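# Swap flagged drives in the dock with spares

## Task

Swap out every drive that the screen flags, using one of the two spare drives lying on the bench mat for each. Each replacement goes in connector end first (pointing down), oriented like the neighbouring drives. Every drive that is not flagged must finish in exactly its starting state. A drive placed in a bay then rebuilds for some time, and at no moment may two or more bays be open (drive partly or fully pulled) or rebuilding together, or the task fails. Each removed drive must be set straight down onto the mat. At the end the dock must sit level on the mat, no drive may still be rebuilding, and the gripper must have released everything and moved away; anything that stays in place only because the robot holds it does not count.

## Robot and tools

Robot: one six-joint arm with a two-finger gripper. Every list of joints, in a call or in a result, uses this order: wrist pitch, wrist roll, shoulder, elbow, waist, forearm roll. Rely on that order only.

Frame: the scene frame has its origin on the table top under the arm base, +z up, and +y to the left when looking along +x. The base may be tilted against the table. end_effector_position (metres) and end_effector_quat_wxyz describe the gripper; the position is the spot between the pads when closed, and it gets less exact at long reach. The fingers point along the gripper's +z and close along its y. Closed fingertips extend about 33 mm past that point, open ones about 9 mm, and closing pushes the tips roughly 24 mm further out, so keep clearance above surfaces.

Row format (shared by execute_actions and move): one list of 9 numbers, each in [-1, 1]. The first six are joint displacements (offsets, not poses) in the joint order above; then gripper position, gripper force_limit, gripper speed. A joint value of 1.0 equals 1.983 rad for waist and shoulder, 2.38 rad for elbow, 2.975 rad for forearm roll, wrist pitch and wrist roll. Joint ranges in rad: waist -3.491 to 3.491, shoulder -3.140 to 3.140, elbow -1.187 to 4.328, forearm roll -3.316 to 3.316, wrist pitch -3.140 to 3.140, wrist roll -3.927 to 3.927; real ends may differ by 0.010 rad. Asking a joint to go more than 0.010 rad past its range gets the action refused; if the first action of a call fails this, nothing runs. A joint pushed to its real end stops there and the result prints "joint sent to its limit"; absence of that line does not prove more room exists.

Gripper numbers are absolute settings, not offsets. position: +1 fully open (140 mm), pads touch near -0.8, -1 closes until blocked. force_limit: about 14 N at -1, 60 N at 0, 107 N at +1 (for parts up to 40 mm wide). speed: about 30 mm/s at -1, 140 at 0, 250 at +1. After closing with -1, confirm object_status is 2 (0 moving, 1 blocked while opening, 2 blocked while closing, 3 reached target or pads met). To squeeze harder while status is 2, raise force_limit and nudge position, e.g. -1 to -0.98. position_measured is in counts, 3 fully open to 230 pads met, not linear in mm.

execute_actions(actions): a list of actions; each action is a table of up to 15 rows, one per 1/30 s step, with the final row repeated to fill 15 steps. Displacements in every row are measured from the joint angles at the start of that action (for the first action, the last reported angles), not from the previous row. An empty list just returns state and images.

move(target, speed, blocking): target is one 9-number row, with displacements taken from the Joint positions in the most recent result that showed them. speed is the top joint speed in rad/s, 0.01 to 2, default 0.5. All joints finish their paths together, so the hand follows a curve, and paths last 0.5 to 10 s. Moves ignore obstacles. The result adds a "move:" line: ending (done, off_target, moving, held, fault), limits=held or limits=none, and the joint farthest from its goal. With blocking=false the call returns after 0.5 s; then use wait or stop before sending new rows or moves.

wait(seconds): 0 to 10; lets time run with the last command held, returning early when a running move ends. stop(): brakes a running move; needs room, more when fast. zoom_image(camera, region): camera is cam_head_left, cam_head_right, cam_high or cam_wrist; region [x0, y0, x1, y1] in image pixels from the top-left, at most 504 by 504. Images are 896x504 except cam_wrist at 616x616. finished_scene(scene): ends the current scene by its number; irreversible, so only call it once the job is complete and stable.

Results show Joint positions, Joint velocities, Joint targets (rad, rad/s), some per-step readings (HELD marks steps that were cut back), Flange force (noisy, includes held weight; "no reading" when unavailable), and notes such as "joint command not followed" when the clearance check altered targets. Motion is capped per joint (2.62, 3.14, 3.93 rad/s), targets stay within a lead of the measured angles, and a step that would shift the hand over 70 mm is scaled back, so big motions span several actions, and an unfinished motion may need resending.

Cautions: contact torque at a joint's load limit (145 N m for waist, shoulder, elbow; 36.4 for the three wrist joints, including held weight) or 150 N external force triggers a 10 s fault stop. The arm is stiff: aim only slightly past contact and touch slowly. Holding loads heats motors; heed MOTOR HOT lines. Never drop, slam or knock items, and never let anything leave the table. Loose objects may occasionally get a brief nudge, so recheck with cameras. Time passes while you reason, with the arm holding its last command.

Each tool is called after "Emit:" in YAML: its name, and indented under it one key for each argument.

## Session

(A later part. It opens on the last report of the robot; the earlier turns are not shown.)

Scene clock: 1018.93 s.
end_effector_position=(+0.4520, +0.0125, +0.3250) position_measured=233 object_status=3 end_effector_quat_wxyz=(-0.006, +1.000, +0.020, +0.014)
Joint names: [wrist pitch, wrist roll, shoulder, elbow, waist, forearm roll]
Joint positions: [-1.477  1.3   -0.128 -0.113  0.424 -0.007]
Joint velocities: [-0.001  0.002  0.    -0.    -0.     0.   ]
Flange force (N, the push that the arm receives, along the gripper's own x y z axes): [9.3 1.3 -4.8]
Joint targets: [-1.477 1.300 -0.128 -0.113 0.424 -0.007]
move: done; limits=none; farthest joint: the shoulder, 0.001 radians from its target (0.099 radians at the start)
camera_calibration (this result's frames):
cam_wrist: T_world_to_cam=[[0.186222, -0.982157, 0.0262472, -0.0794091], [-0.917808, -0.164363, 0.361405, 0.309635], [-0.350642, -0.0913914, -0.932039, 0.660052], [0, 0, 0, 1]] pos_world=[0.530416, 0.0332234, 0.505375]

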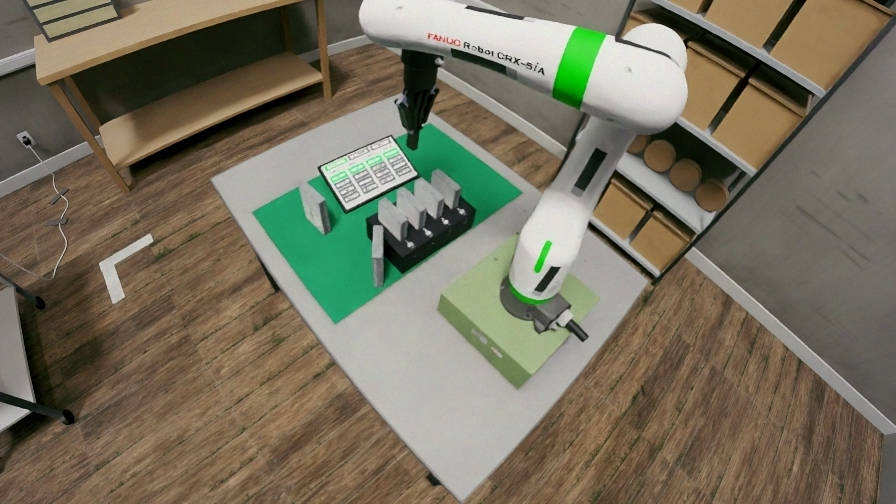

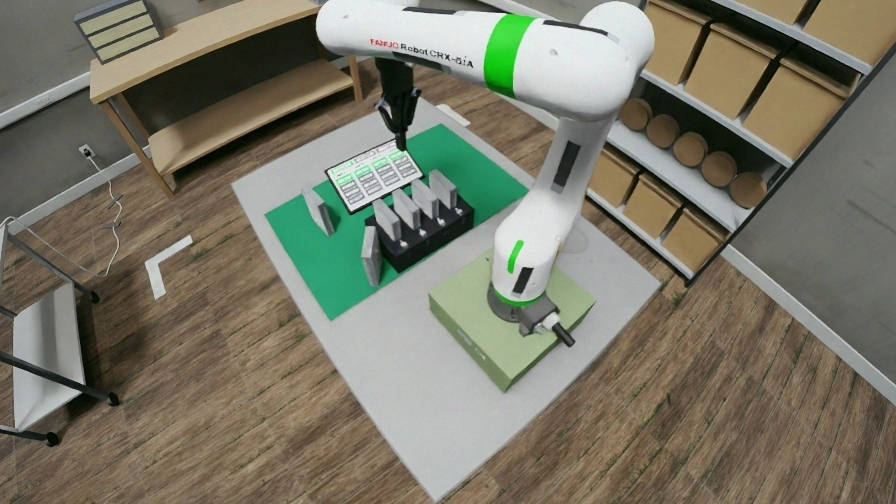

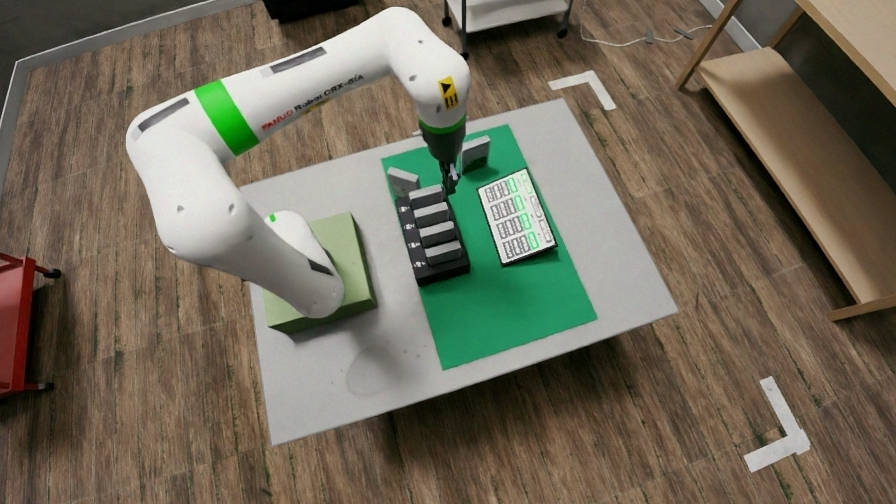

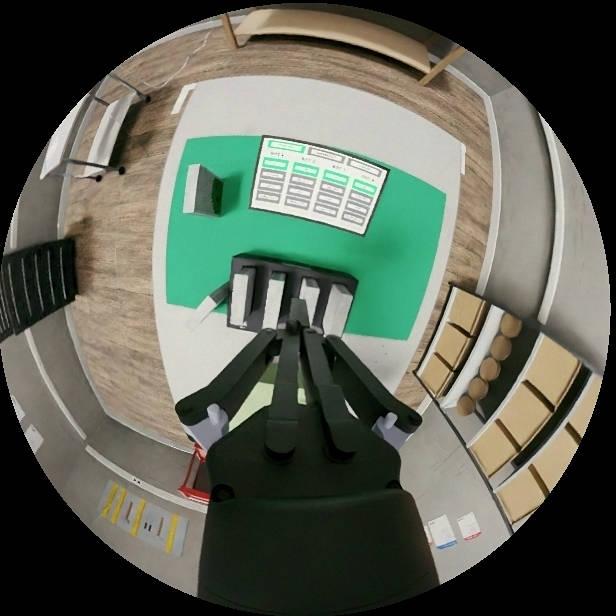

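Emit:
move:
  target: [0.009,-0.554,-0.056,-0.070,0.061,-0.002,1,0,0.5]
  speed: 1.0

Scene clock: 1026.00 s.
end_effector_position=(+0.3945, +0.0428, +0.2944) position_measured=3 object_status=3 end_effector_quat_wxyz=(-0.004, +0.736, -0.677, -0.008)
Joint names: [wrist pitch, wrist roll, shoulder, elbow, waist, forearm roll]
Joint positions: [-1.451 -0.348 -0.239 -0.279  0.545 -0.013]
Joint velocities: [ 0.001  0.    -0.    -0.001  0.    -0.002]
Flange force (N, the push that the arm receives, along the gripper's own x y z axes): [0.1 -7.4 -3.1]
Joint targets: [-1.451 -0.348 -0.239 -0.279 0.545 -0.013]
move: done; limits=none; farthest joint: the waist, 0.000 radians from its target (0.121 radians at the start)
camera_calibration (this result's frames):
cam_wrist: T_world_to_cam=[[-0.972831, -0.228903, 0.034693, 0.384432], [-0.195716, 0.893158, 0.404925, -0.0699563], [-0.123675, 0.387133, -0.913692, 0.49873], [0, 0, 0, 1]] pos_world=[0.421976, -0.0425952, 0.470675]

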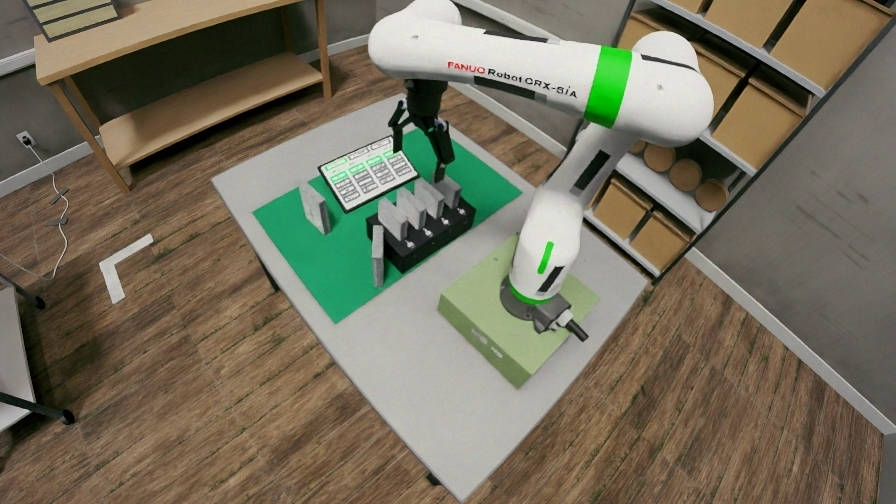

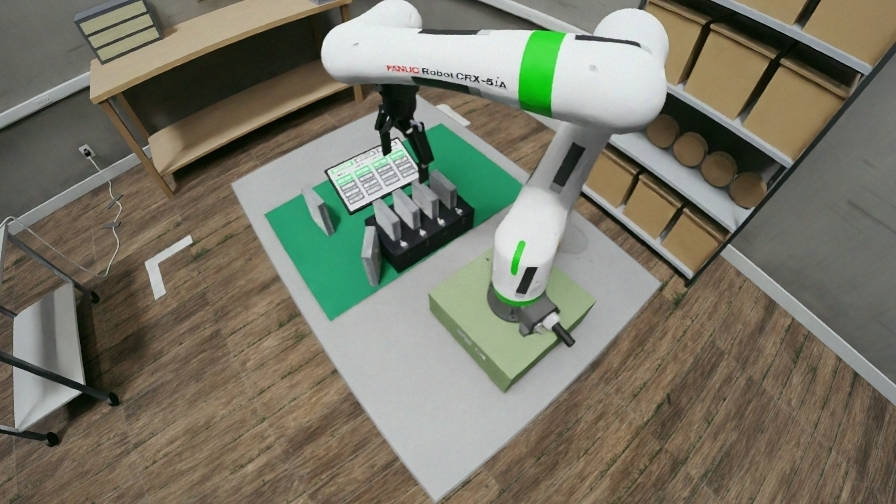

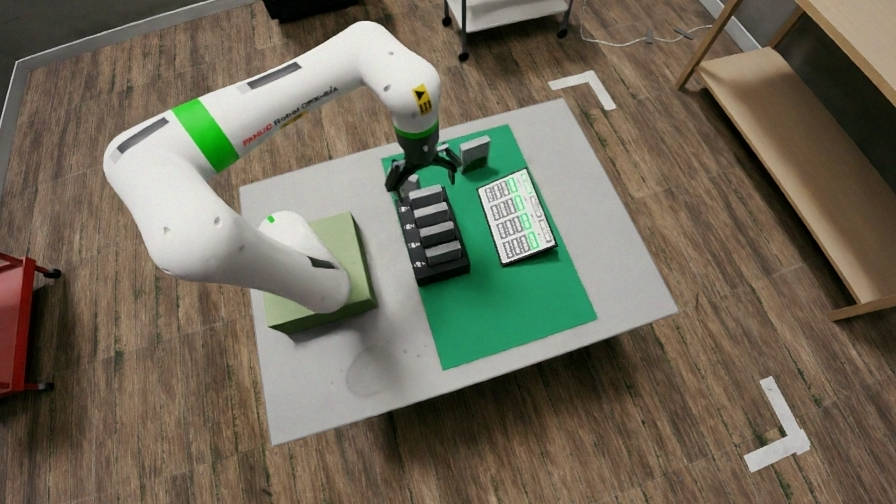

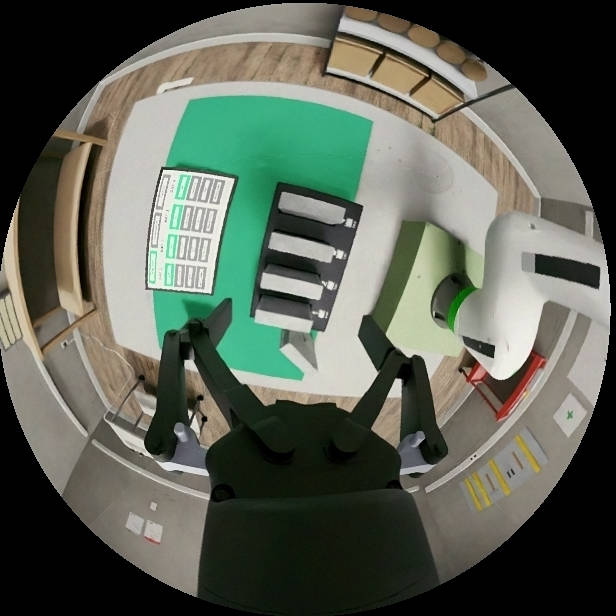

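Emit:
zoom_image:
  camera: "cam_head_left"
  region: [330,160,530,330]

Emit:
move:
  target: [0.076,0,0.025,-0.055,0,0,1,0,0.5]
  speed: 0.4

Region (330, 160, 530, 330) of cam_head_left's 896x504 image, scaled by 2.520, with more detail than that image has; it fills the top 428 rows of this view, and the rest is white.

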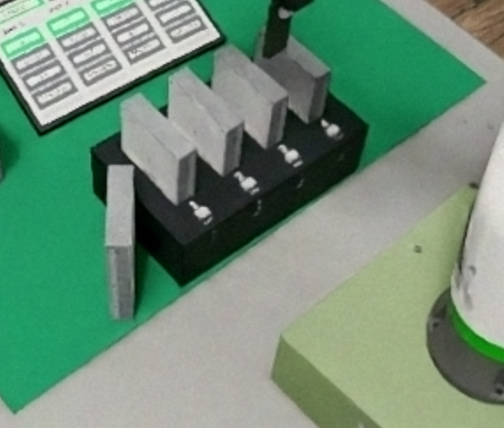

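Scene clock: 1037.30 s.
end_effector_position=(+0.4126, +0.0513, +0.2218) position_measured=3 object_status=3 end_effector_quat_wxyz=(-0.025, +0.735, -0.678, +0.001)
Joint names: [wrist pitch, wrist roll, shoulder, elbow, waist, forearm roll]
Joint positions: [-1.224 -0.348 -0.189 -0.41   0.545 -0.013]
Joint velocities: [ 0.     0.001 -0.    -0.001  0.    -0.001]
Flange force (N, the push that the arm receives, along the gripper's own x y z axes): [0.4 -8.3 -0.3]
Joint targets: [-1.224 -0.348 -0.189 -0.410 0.545 -0.013]
move: done; limits=none; farthest joint: the waist, 0.000 radians from its target (0.000 radians at the start)
camera_calibration (this result's frames):
cam_wrist: T_world_to_cam=[[-0.974036, -0.22617, -0.0100376, 0.416798], [-0.210028, 0.886189, 0.412987, -0.0401456], [-0.0845099, 0.404372, -0.910682, 0.41361], [0, 0, 0, 1]] pos_world=[0.432499, -0.0374085, 0.39743]

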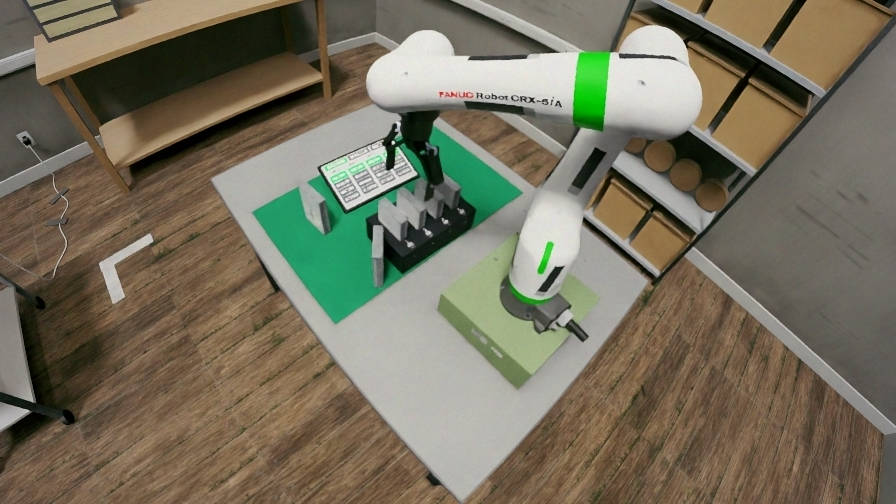

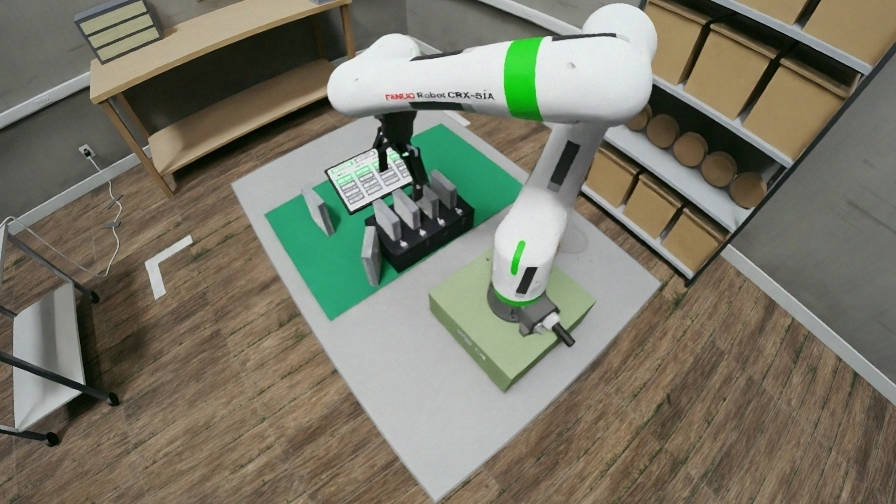

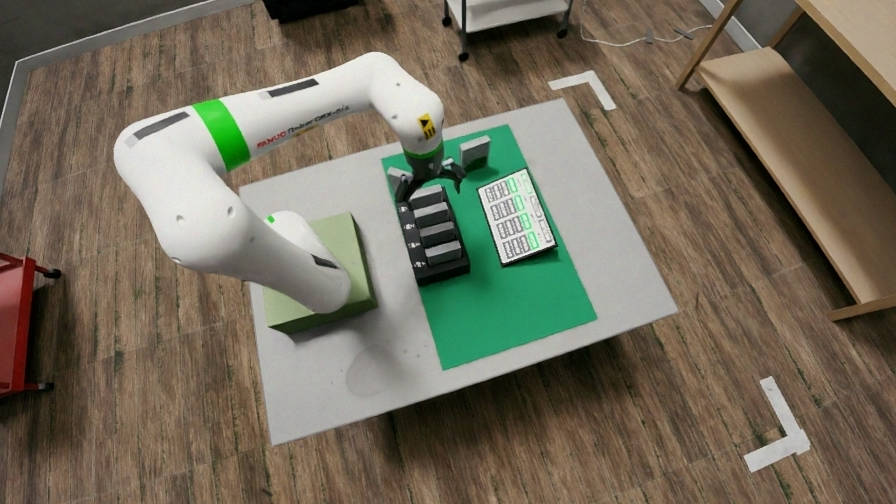

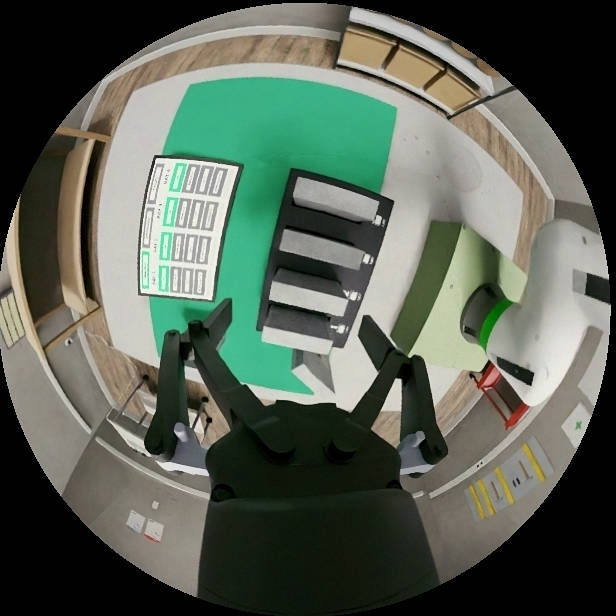

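Emit:
move:
  target: [0.074,-0.015,0.047,-0.052,-0.005,0,1,0,0.5]
  speed: 0.25

Scene clock: 1047.80 s.
end_effector_position=(+0.4149, +0.0481, +0.1390) position_measured=3 object_status=3 end_effector_quat_wxyz=(-0.026, +0.715, -0.699, +0.002)
Joint names: [wrist pitch, wrist roll, shoulder, elbow, waist, forearm roll]
Joint positions: [-1.004 -0.393 -0.096 -0.534  0.535 -0.013]
Joint velocities: [ 0.     0.001 -0.    -0.    -0.    -0.002]
Flange force (N, the push that the arm receives, along the gripper's own x y z axes): [-0.1 -6.3 0.8]
Joint targets: [-1.004 -0.393 -0.096 -0.534 0.535 -0.013]
move: done; limits=none; farthest joint: the waist, 0.000 radians from its target (0.010 radians at the start)
camera_calibration (this result's frames):
cam_wrist: T_world_to_cam=[[-0.985319, -0.170282, -0.0122736, 0.419778], [-0.160039, 0.896229, 0.413715, -0.0239381], [-0.0594483, 0.409606, -0.910323, 0.329057], [0, 0, 0, 1]] pos_world=[0.429346, -0.041849, 0.314604]

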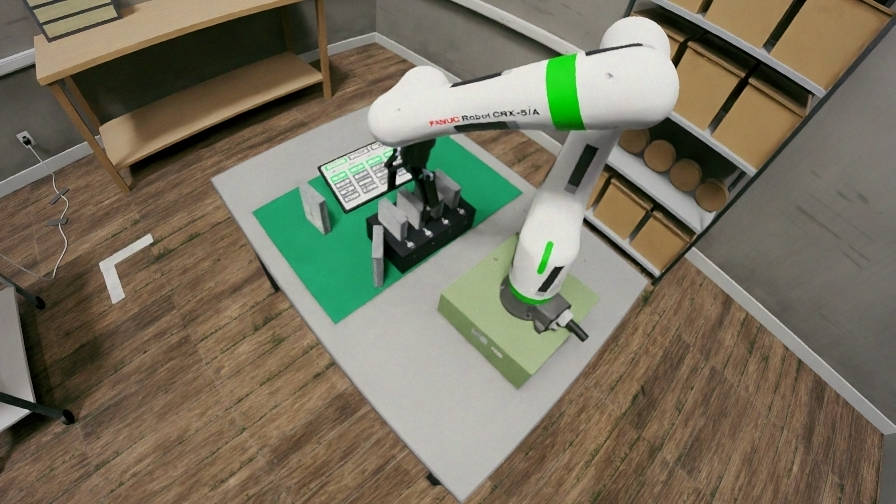

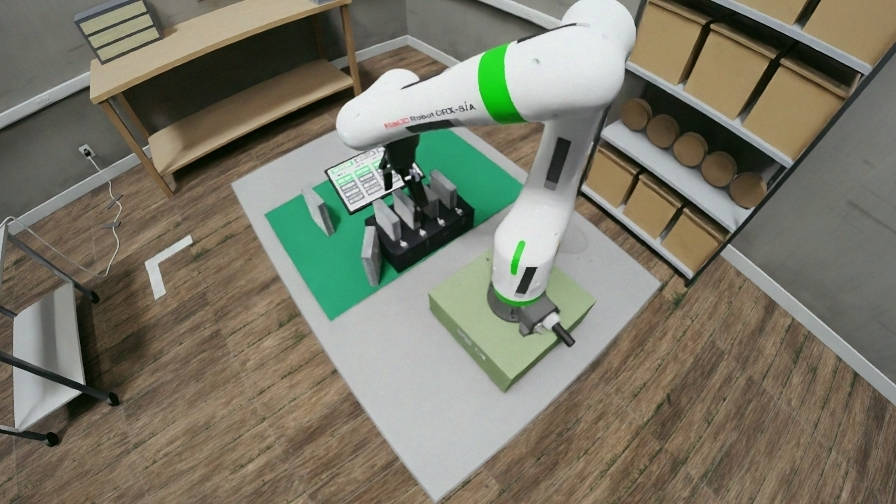

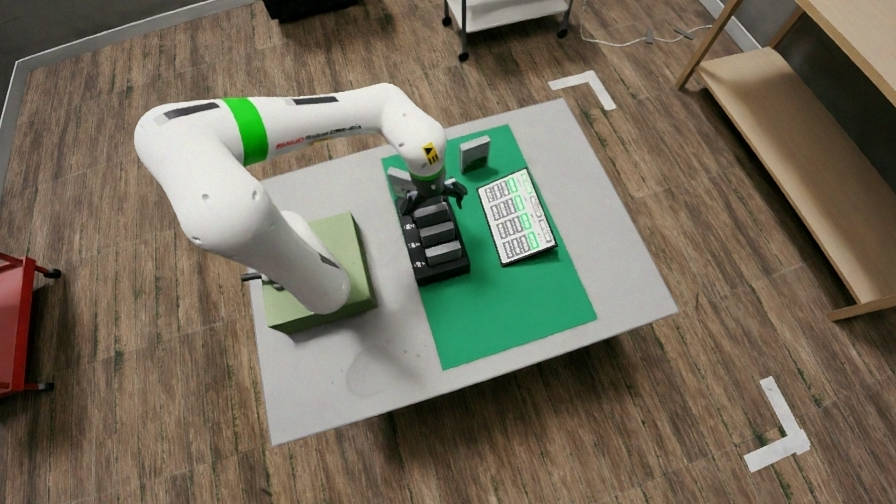

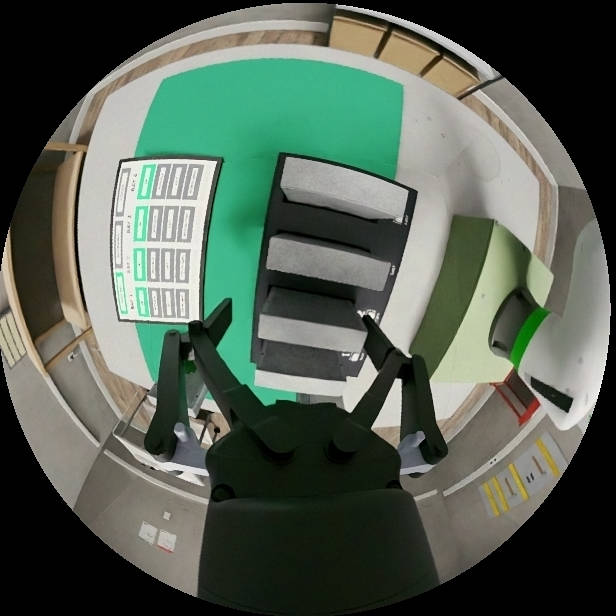

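Emit:
move:
  target: [0,0,-0.016,-0.013,0.003,0,1,0,0.5]
  speed: 0.2

Emit:
execute_actions:
  actions:
    - [[0,0,0,0,0,0,-1,0.3,0]]
    - [[0,0,0,0,0,0,-1,0.3,0]]
    - [[0,0,0,0,0,0,-1,0.3,0]]

Scene clock: 1057.07 s.
end_effector_position=(+0.4032, +0.0453, +0.1388) position_measured=3 object_status=3 end_effector_quat_wxyz=(-0.027, +0.717, -0.697, +0.002)
Joint names: [wrist pitch, wrist roll, shoulder, elbow, waist, forearm roll]
Joint positions: [-1.004 -0.393 -0.128 -0.565  0.541 -0.013]
Joint velocities: [ 0.    -0.003  0.    -0.    -0.     0.001]
Flange force (N, the push that the arm receives, along the gripper's own x y z axes): [-2.5 -4.9 0.3]
Joint targets: [-1.004 -0.393 -0.128 -0.565 0.541 -0.013]
move: done; limits=none; farthest joint: the waist, 0.000 radians from its target (0.006 radians at the start)
camera_calibration (this result's frames):
cam_wrist: T_world_to_cam=[[-0.984285, -0.176108, -0.0129655, 0.407725], [-0.165581, 0.894947, 0.41431, -0.0210538], [-0.0613601, 0.409947, -0.910043, 0.330048], [0, 0, 0, 1]] pos_world=[0.418083, -0.0446563, 0.314367]

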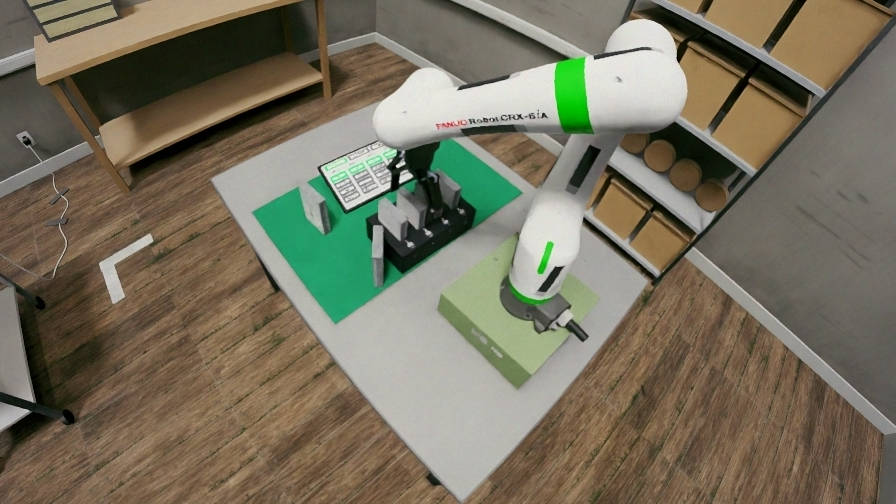

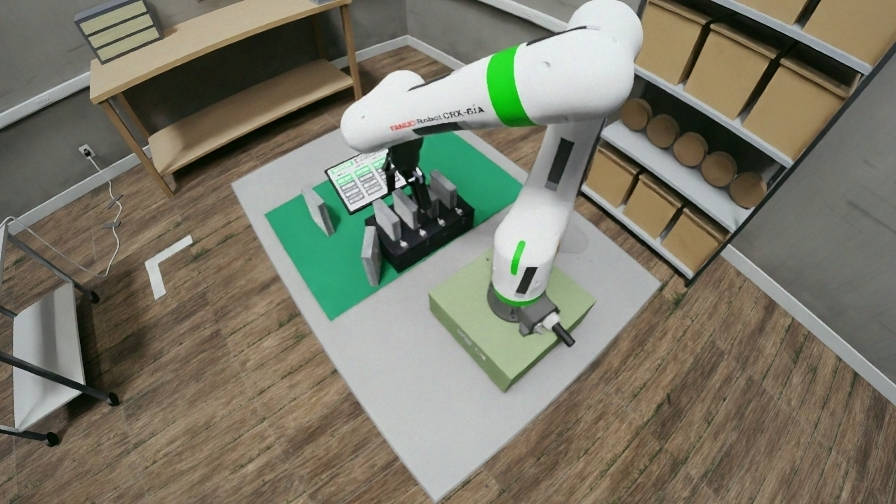

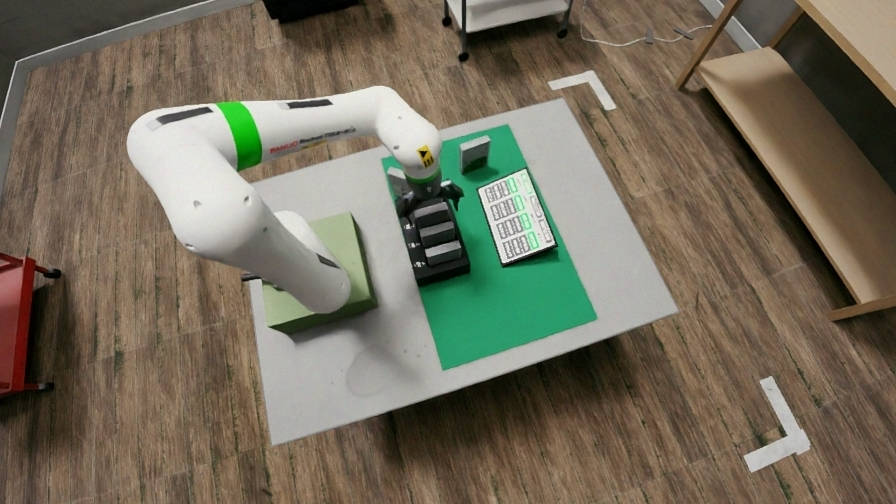

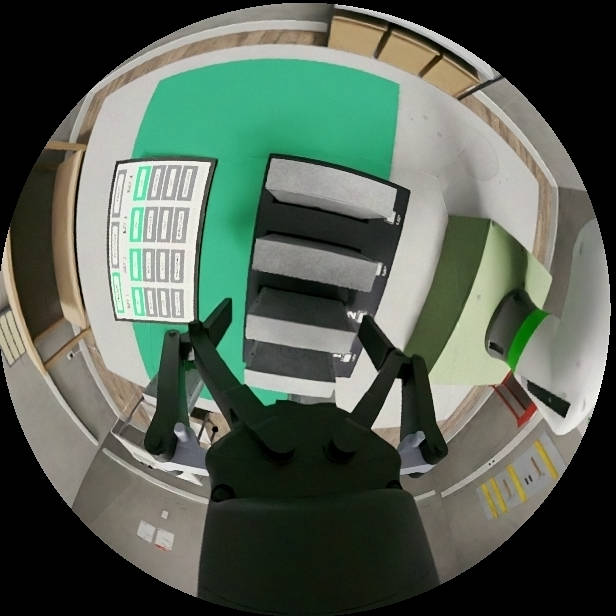

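Scene clock: 1058.57 s.
end_effector_position=(+0.4030, +0.0452, +0.1389) position_measured=75 object_status=2 end_effector_quat_wxyz=(-0.026, +0.717, -0.697, +0.002)
Joint names: [wrist pitch, wrist roll, shoulder, elbow, waist, forearm roll]
Joint positions: [-1.005 -0.393 -0.128 -0.565  0.541 -0.013]
Joint velocities: [ 0.     0.    -0.    -0.001 -0.    -0.001]
Flange force (N, the push that the arm receives, along the gripper's own x y z axes): [-0.2 37.5 -64.7]
Flange force at the end of the 1st action (N, along the gripper's axes at the end of the call): [-2.8 35.8 -63.1]
Flange force at the end of the 2nd action (N, along the gripper's axes at the end of the call): [-4.4 40.3 -61.4]
Joint targets: [-1.005 -0.393 -0.128 -0.565 0.541 -0.013]
Step readings (joint positions; steps 1 to 15: 1st action; 16 to 30: 2nd action; 31 to 45: 3rd action):
0: [-1.004 -0.393 -0.128 -0.565 0.541 -0.013]
1: [-1.004 -0.393 -0.128 -0.565 0.541 -0.013]
2: [-1.004 -0.393 -0.128 -0.565 0.541 -0.013]
4: [-1.004 -0.393 -0.128 -0.565 0.541 -0.013]
8: [-1.004 -0.393 -0.128 -0.565 0.541 -0.013]
15: [-1.005 -0.393 -0.128 -0.565 0.541 -0.013]
16: [-1.005 -0.393 -0.128 -0.565 0.541 -0.013]
17: [-1.005 -0.393 -0.128 -0.565 0.541 -0.013]
19: [-1.005 -0.393 -0.128 -0.565 0.541 -0.013]
23: [-1.005 -0.393 -0.128 -0.565 0.541 -0.013]
30: [-1.005 -0.393 -0.128 -0.565 0.541 -0.013]
31: [-1.005 -0.393 -0.128 -0.565 0.541 -0.013]
32: [-1.005 -0.393 -0.128 -0.565 0.541 -0.013]
34: [-1.005 -0.393 -0.128 -0.565 0.541 -0.013]
38: [-1.005 -0.393 -0.128 -0.565 0.541 -0.013]
45: Joint positions above
camera_calibration (this result's frames):
cam_wrist: T_world_to_cam=[[-0.984305, -0.176043, -0.012386, 0.407376], [-0.165288, 0.895025, 0.414258, -0.021169], [-0.0618413, 0.409803, -0.910075, 0.330331], [0, 0, 0, 1]] pos_world=[0.417911, -0.0447084, 0.314441]

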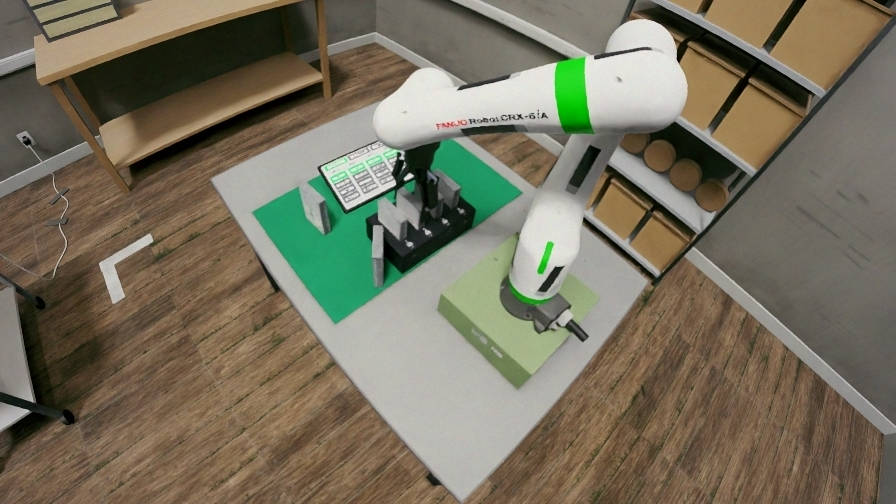

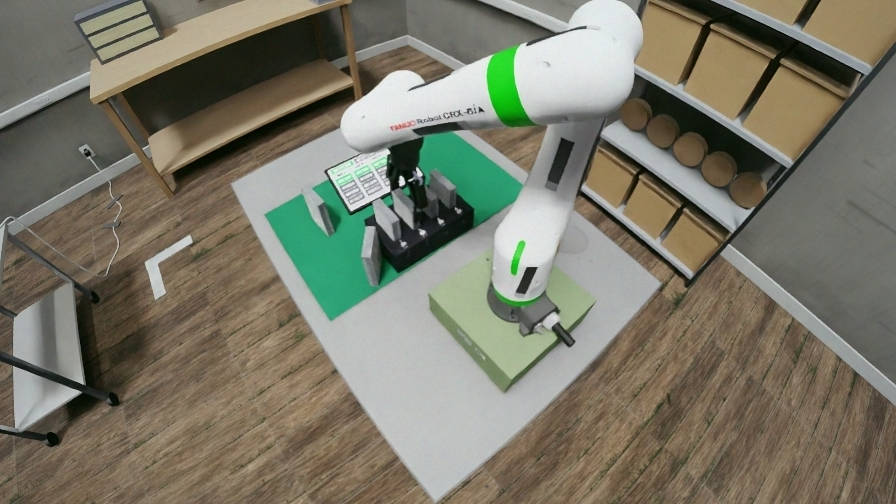

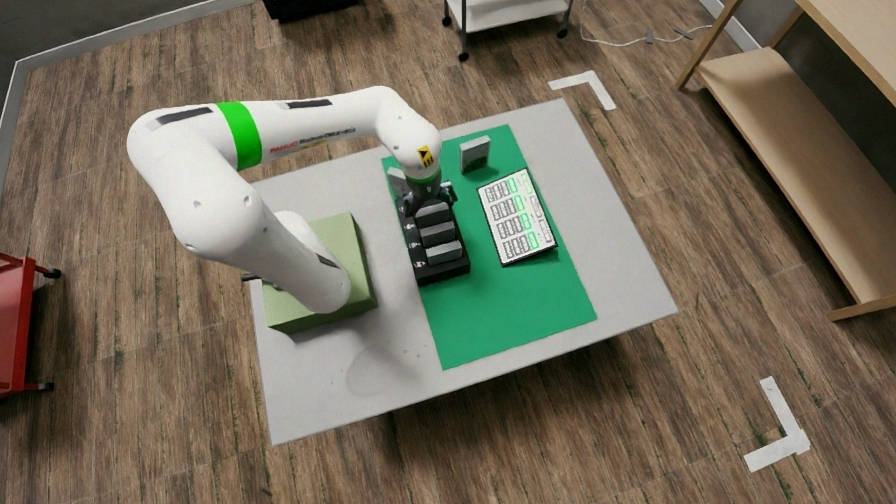

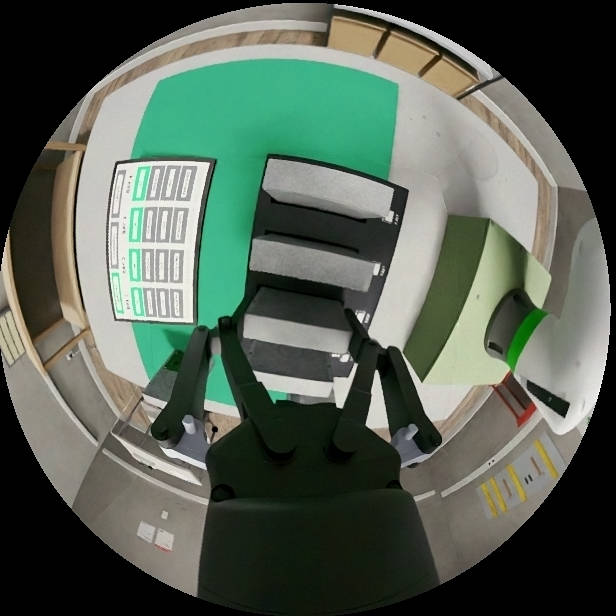

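Emit:
move:
  target: [-0.006,0.004,0.027,0.030,-0.006,0,-1,0.3,0]
  speed: 0.04

Scene clock: 1064.60 s.
end_effector_position=(+0.4270, +0.0509, +0.1462) position_measured=76 object_status=2 end_effector_quat_wxyz=(-0.026, +0.717, -0.696, +0.002)
Joint names: [wrist pitch, wrist roll, shoulder, elbow, waist, forearm roll]
Joint positions: [-1.023 -0.381 -0.074 -0.494  0.529 -0.013]
Joint velocities: [ 0.     0.001  0.    -0.001 -0.    -0.001]
Flange force (N, the push that the arm receives, along the gripper's own x y z axes): [2.0 -8.8 30.5]
Joint targets: [-1.023 -0.381 -0.074 -0.494 0.529 -0.013]
move: done; limits=none; farthest joint: the waist, 0.000 radians from its target (0.012 radians at the start)
camera_calibration (this result's frames):
cam_wrist: T_world_to_cam=[[-0.984253, -0.176295, -0.0128789, 0.432147], [-0.165804, 0.895509, 0.413004, -0.0248914], [-0.0612773, 0.408636, -0.910638, 0.336049], [0, 0, 0, 1]] pos_world=[0.441807, -0.038846, 0.321865]

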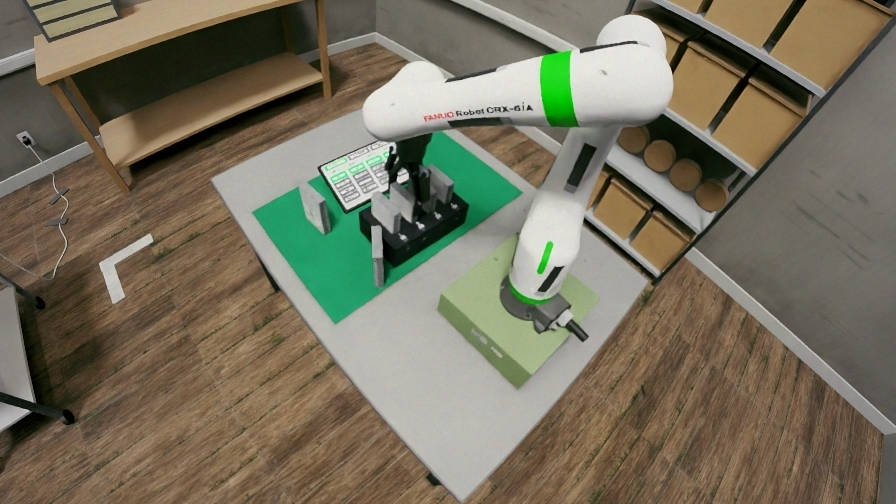

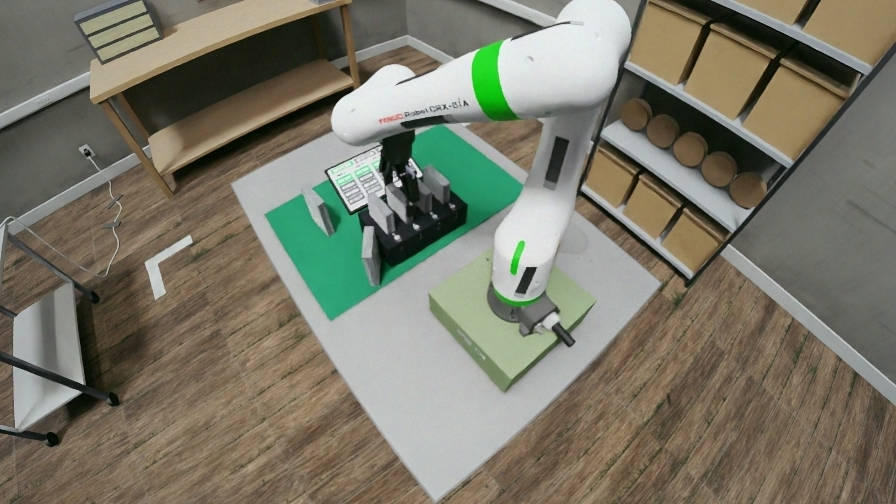

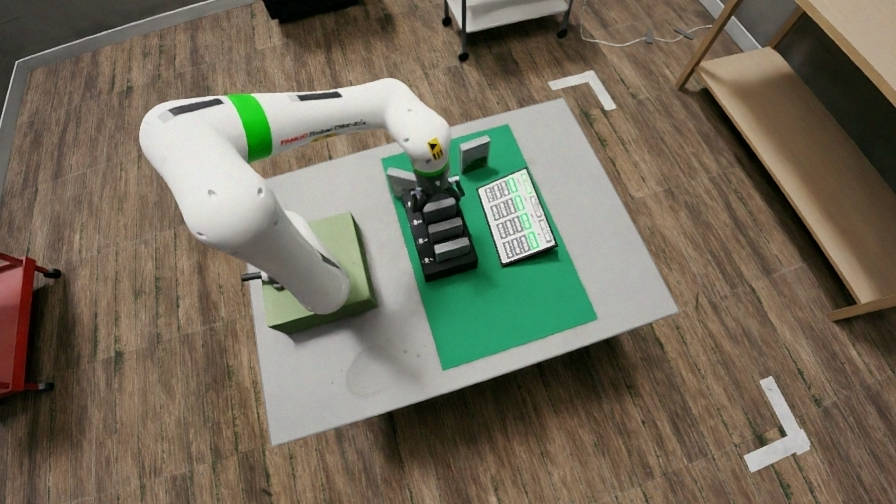

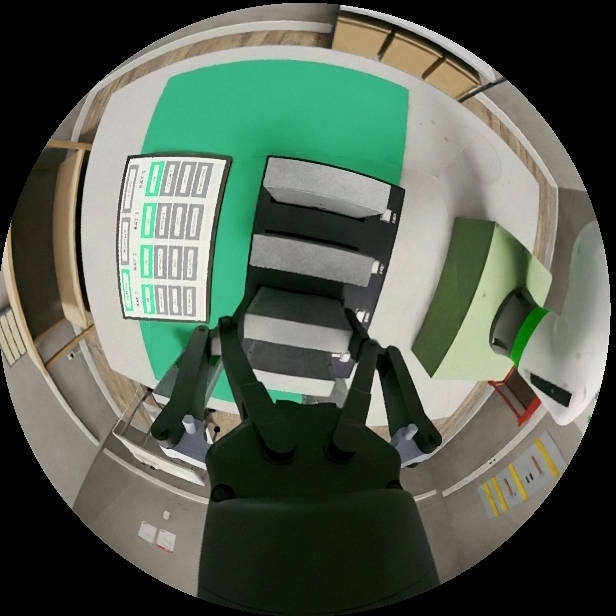

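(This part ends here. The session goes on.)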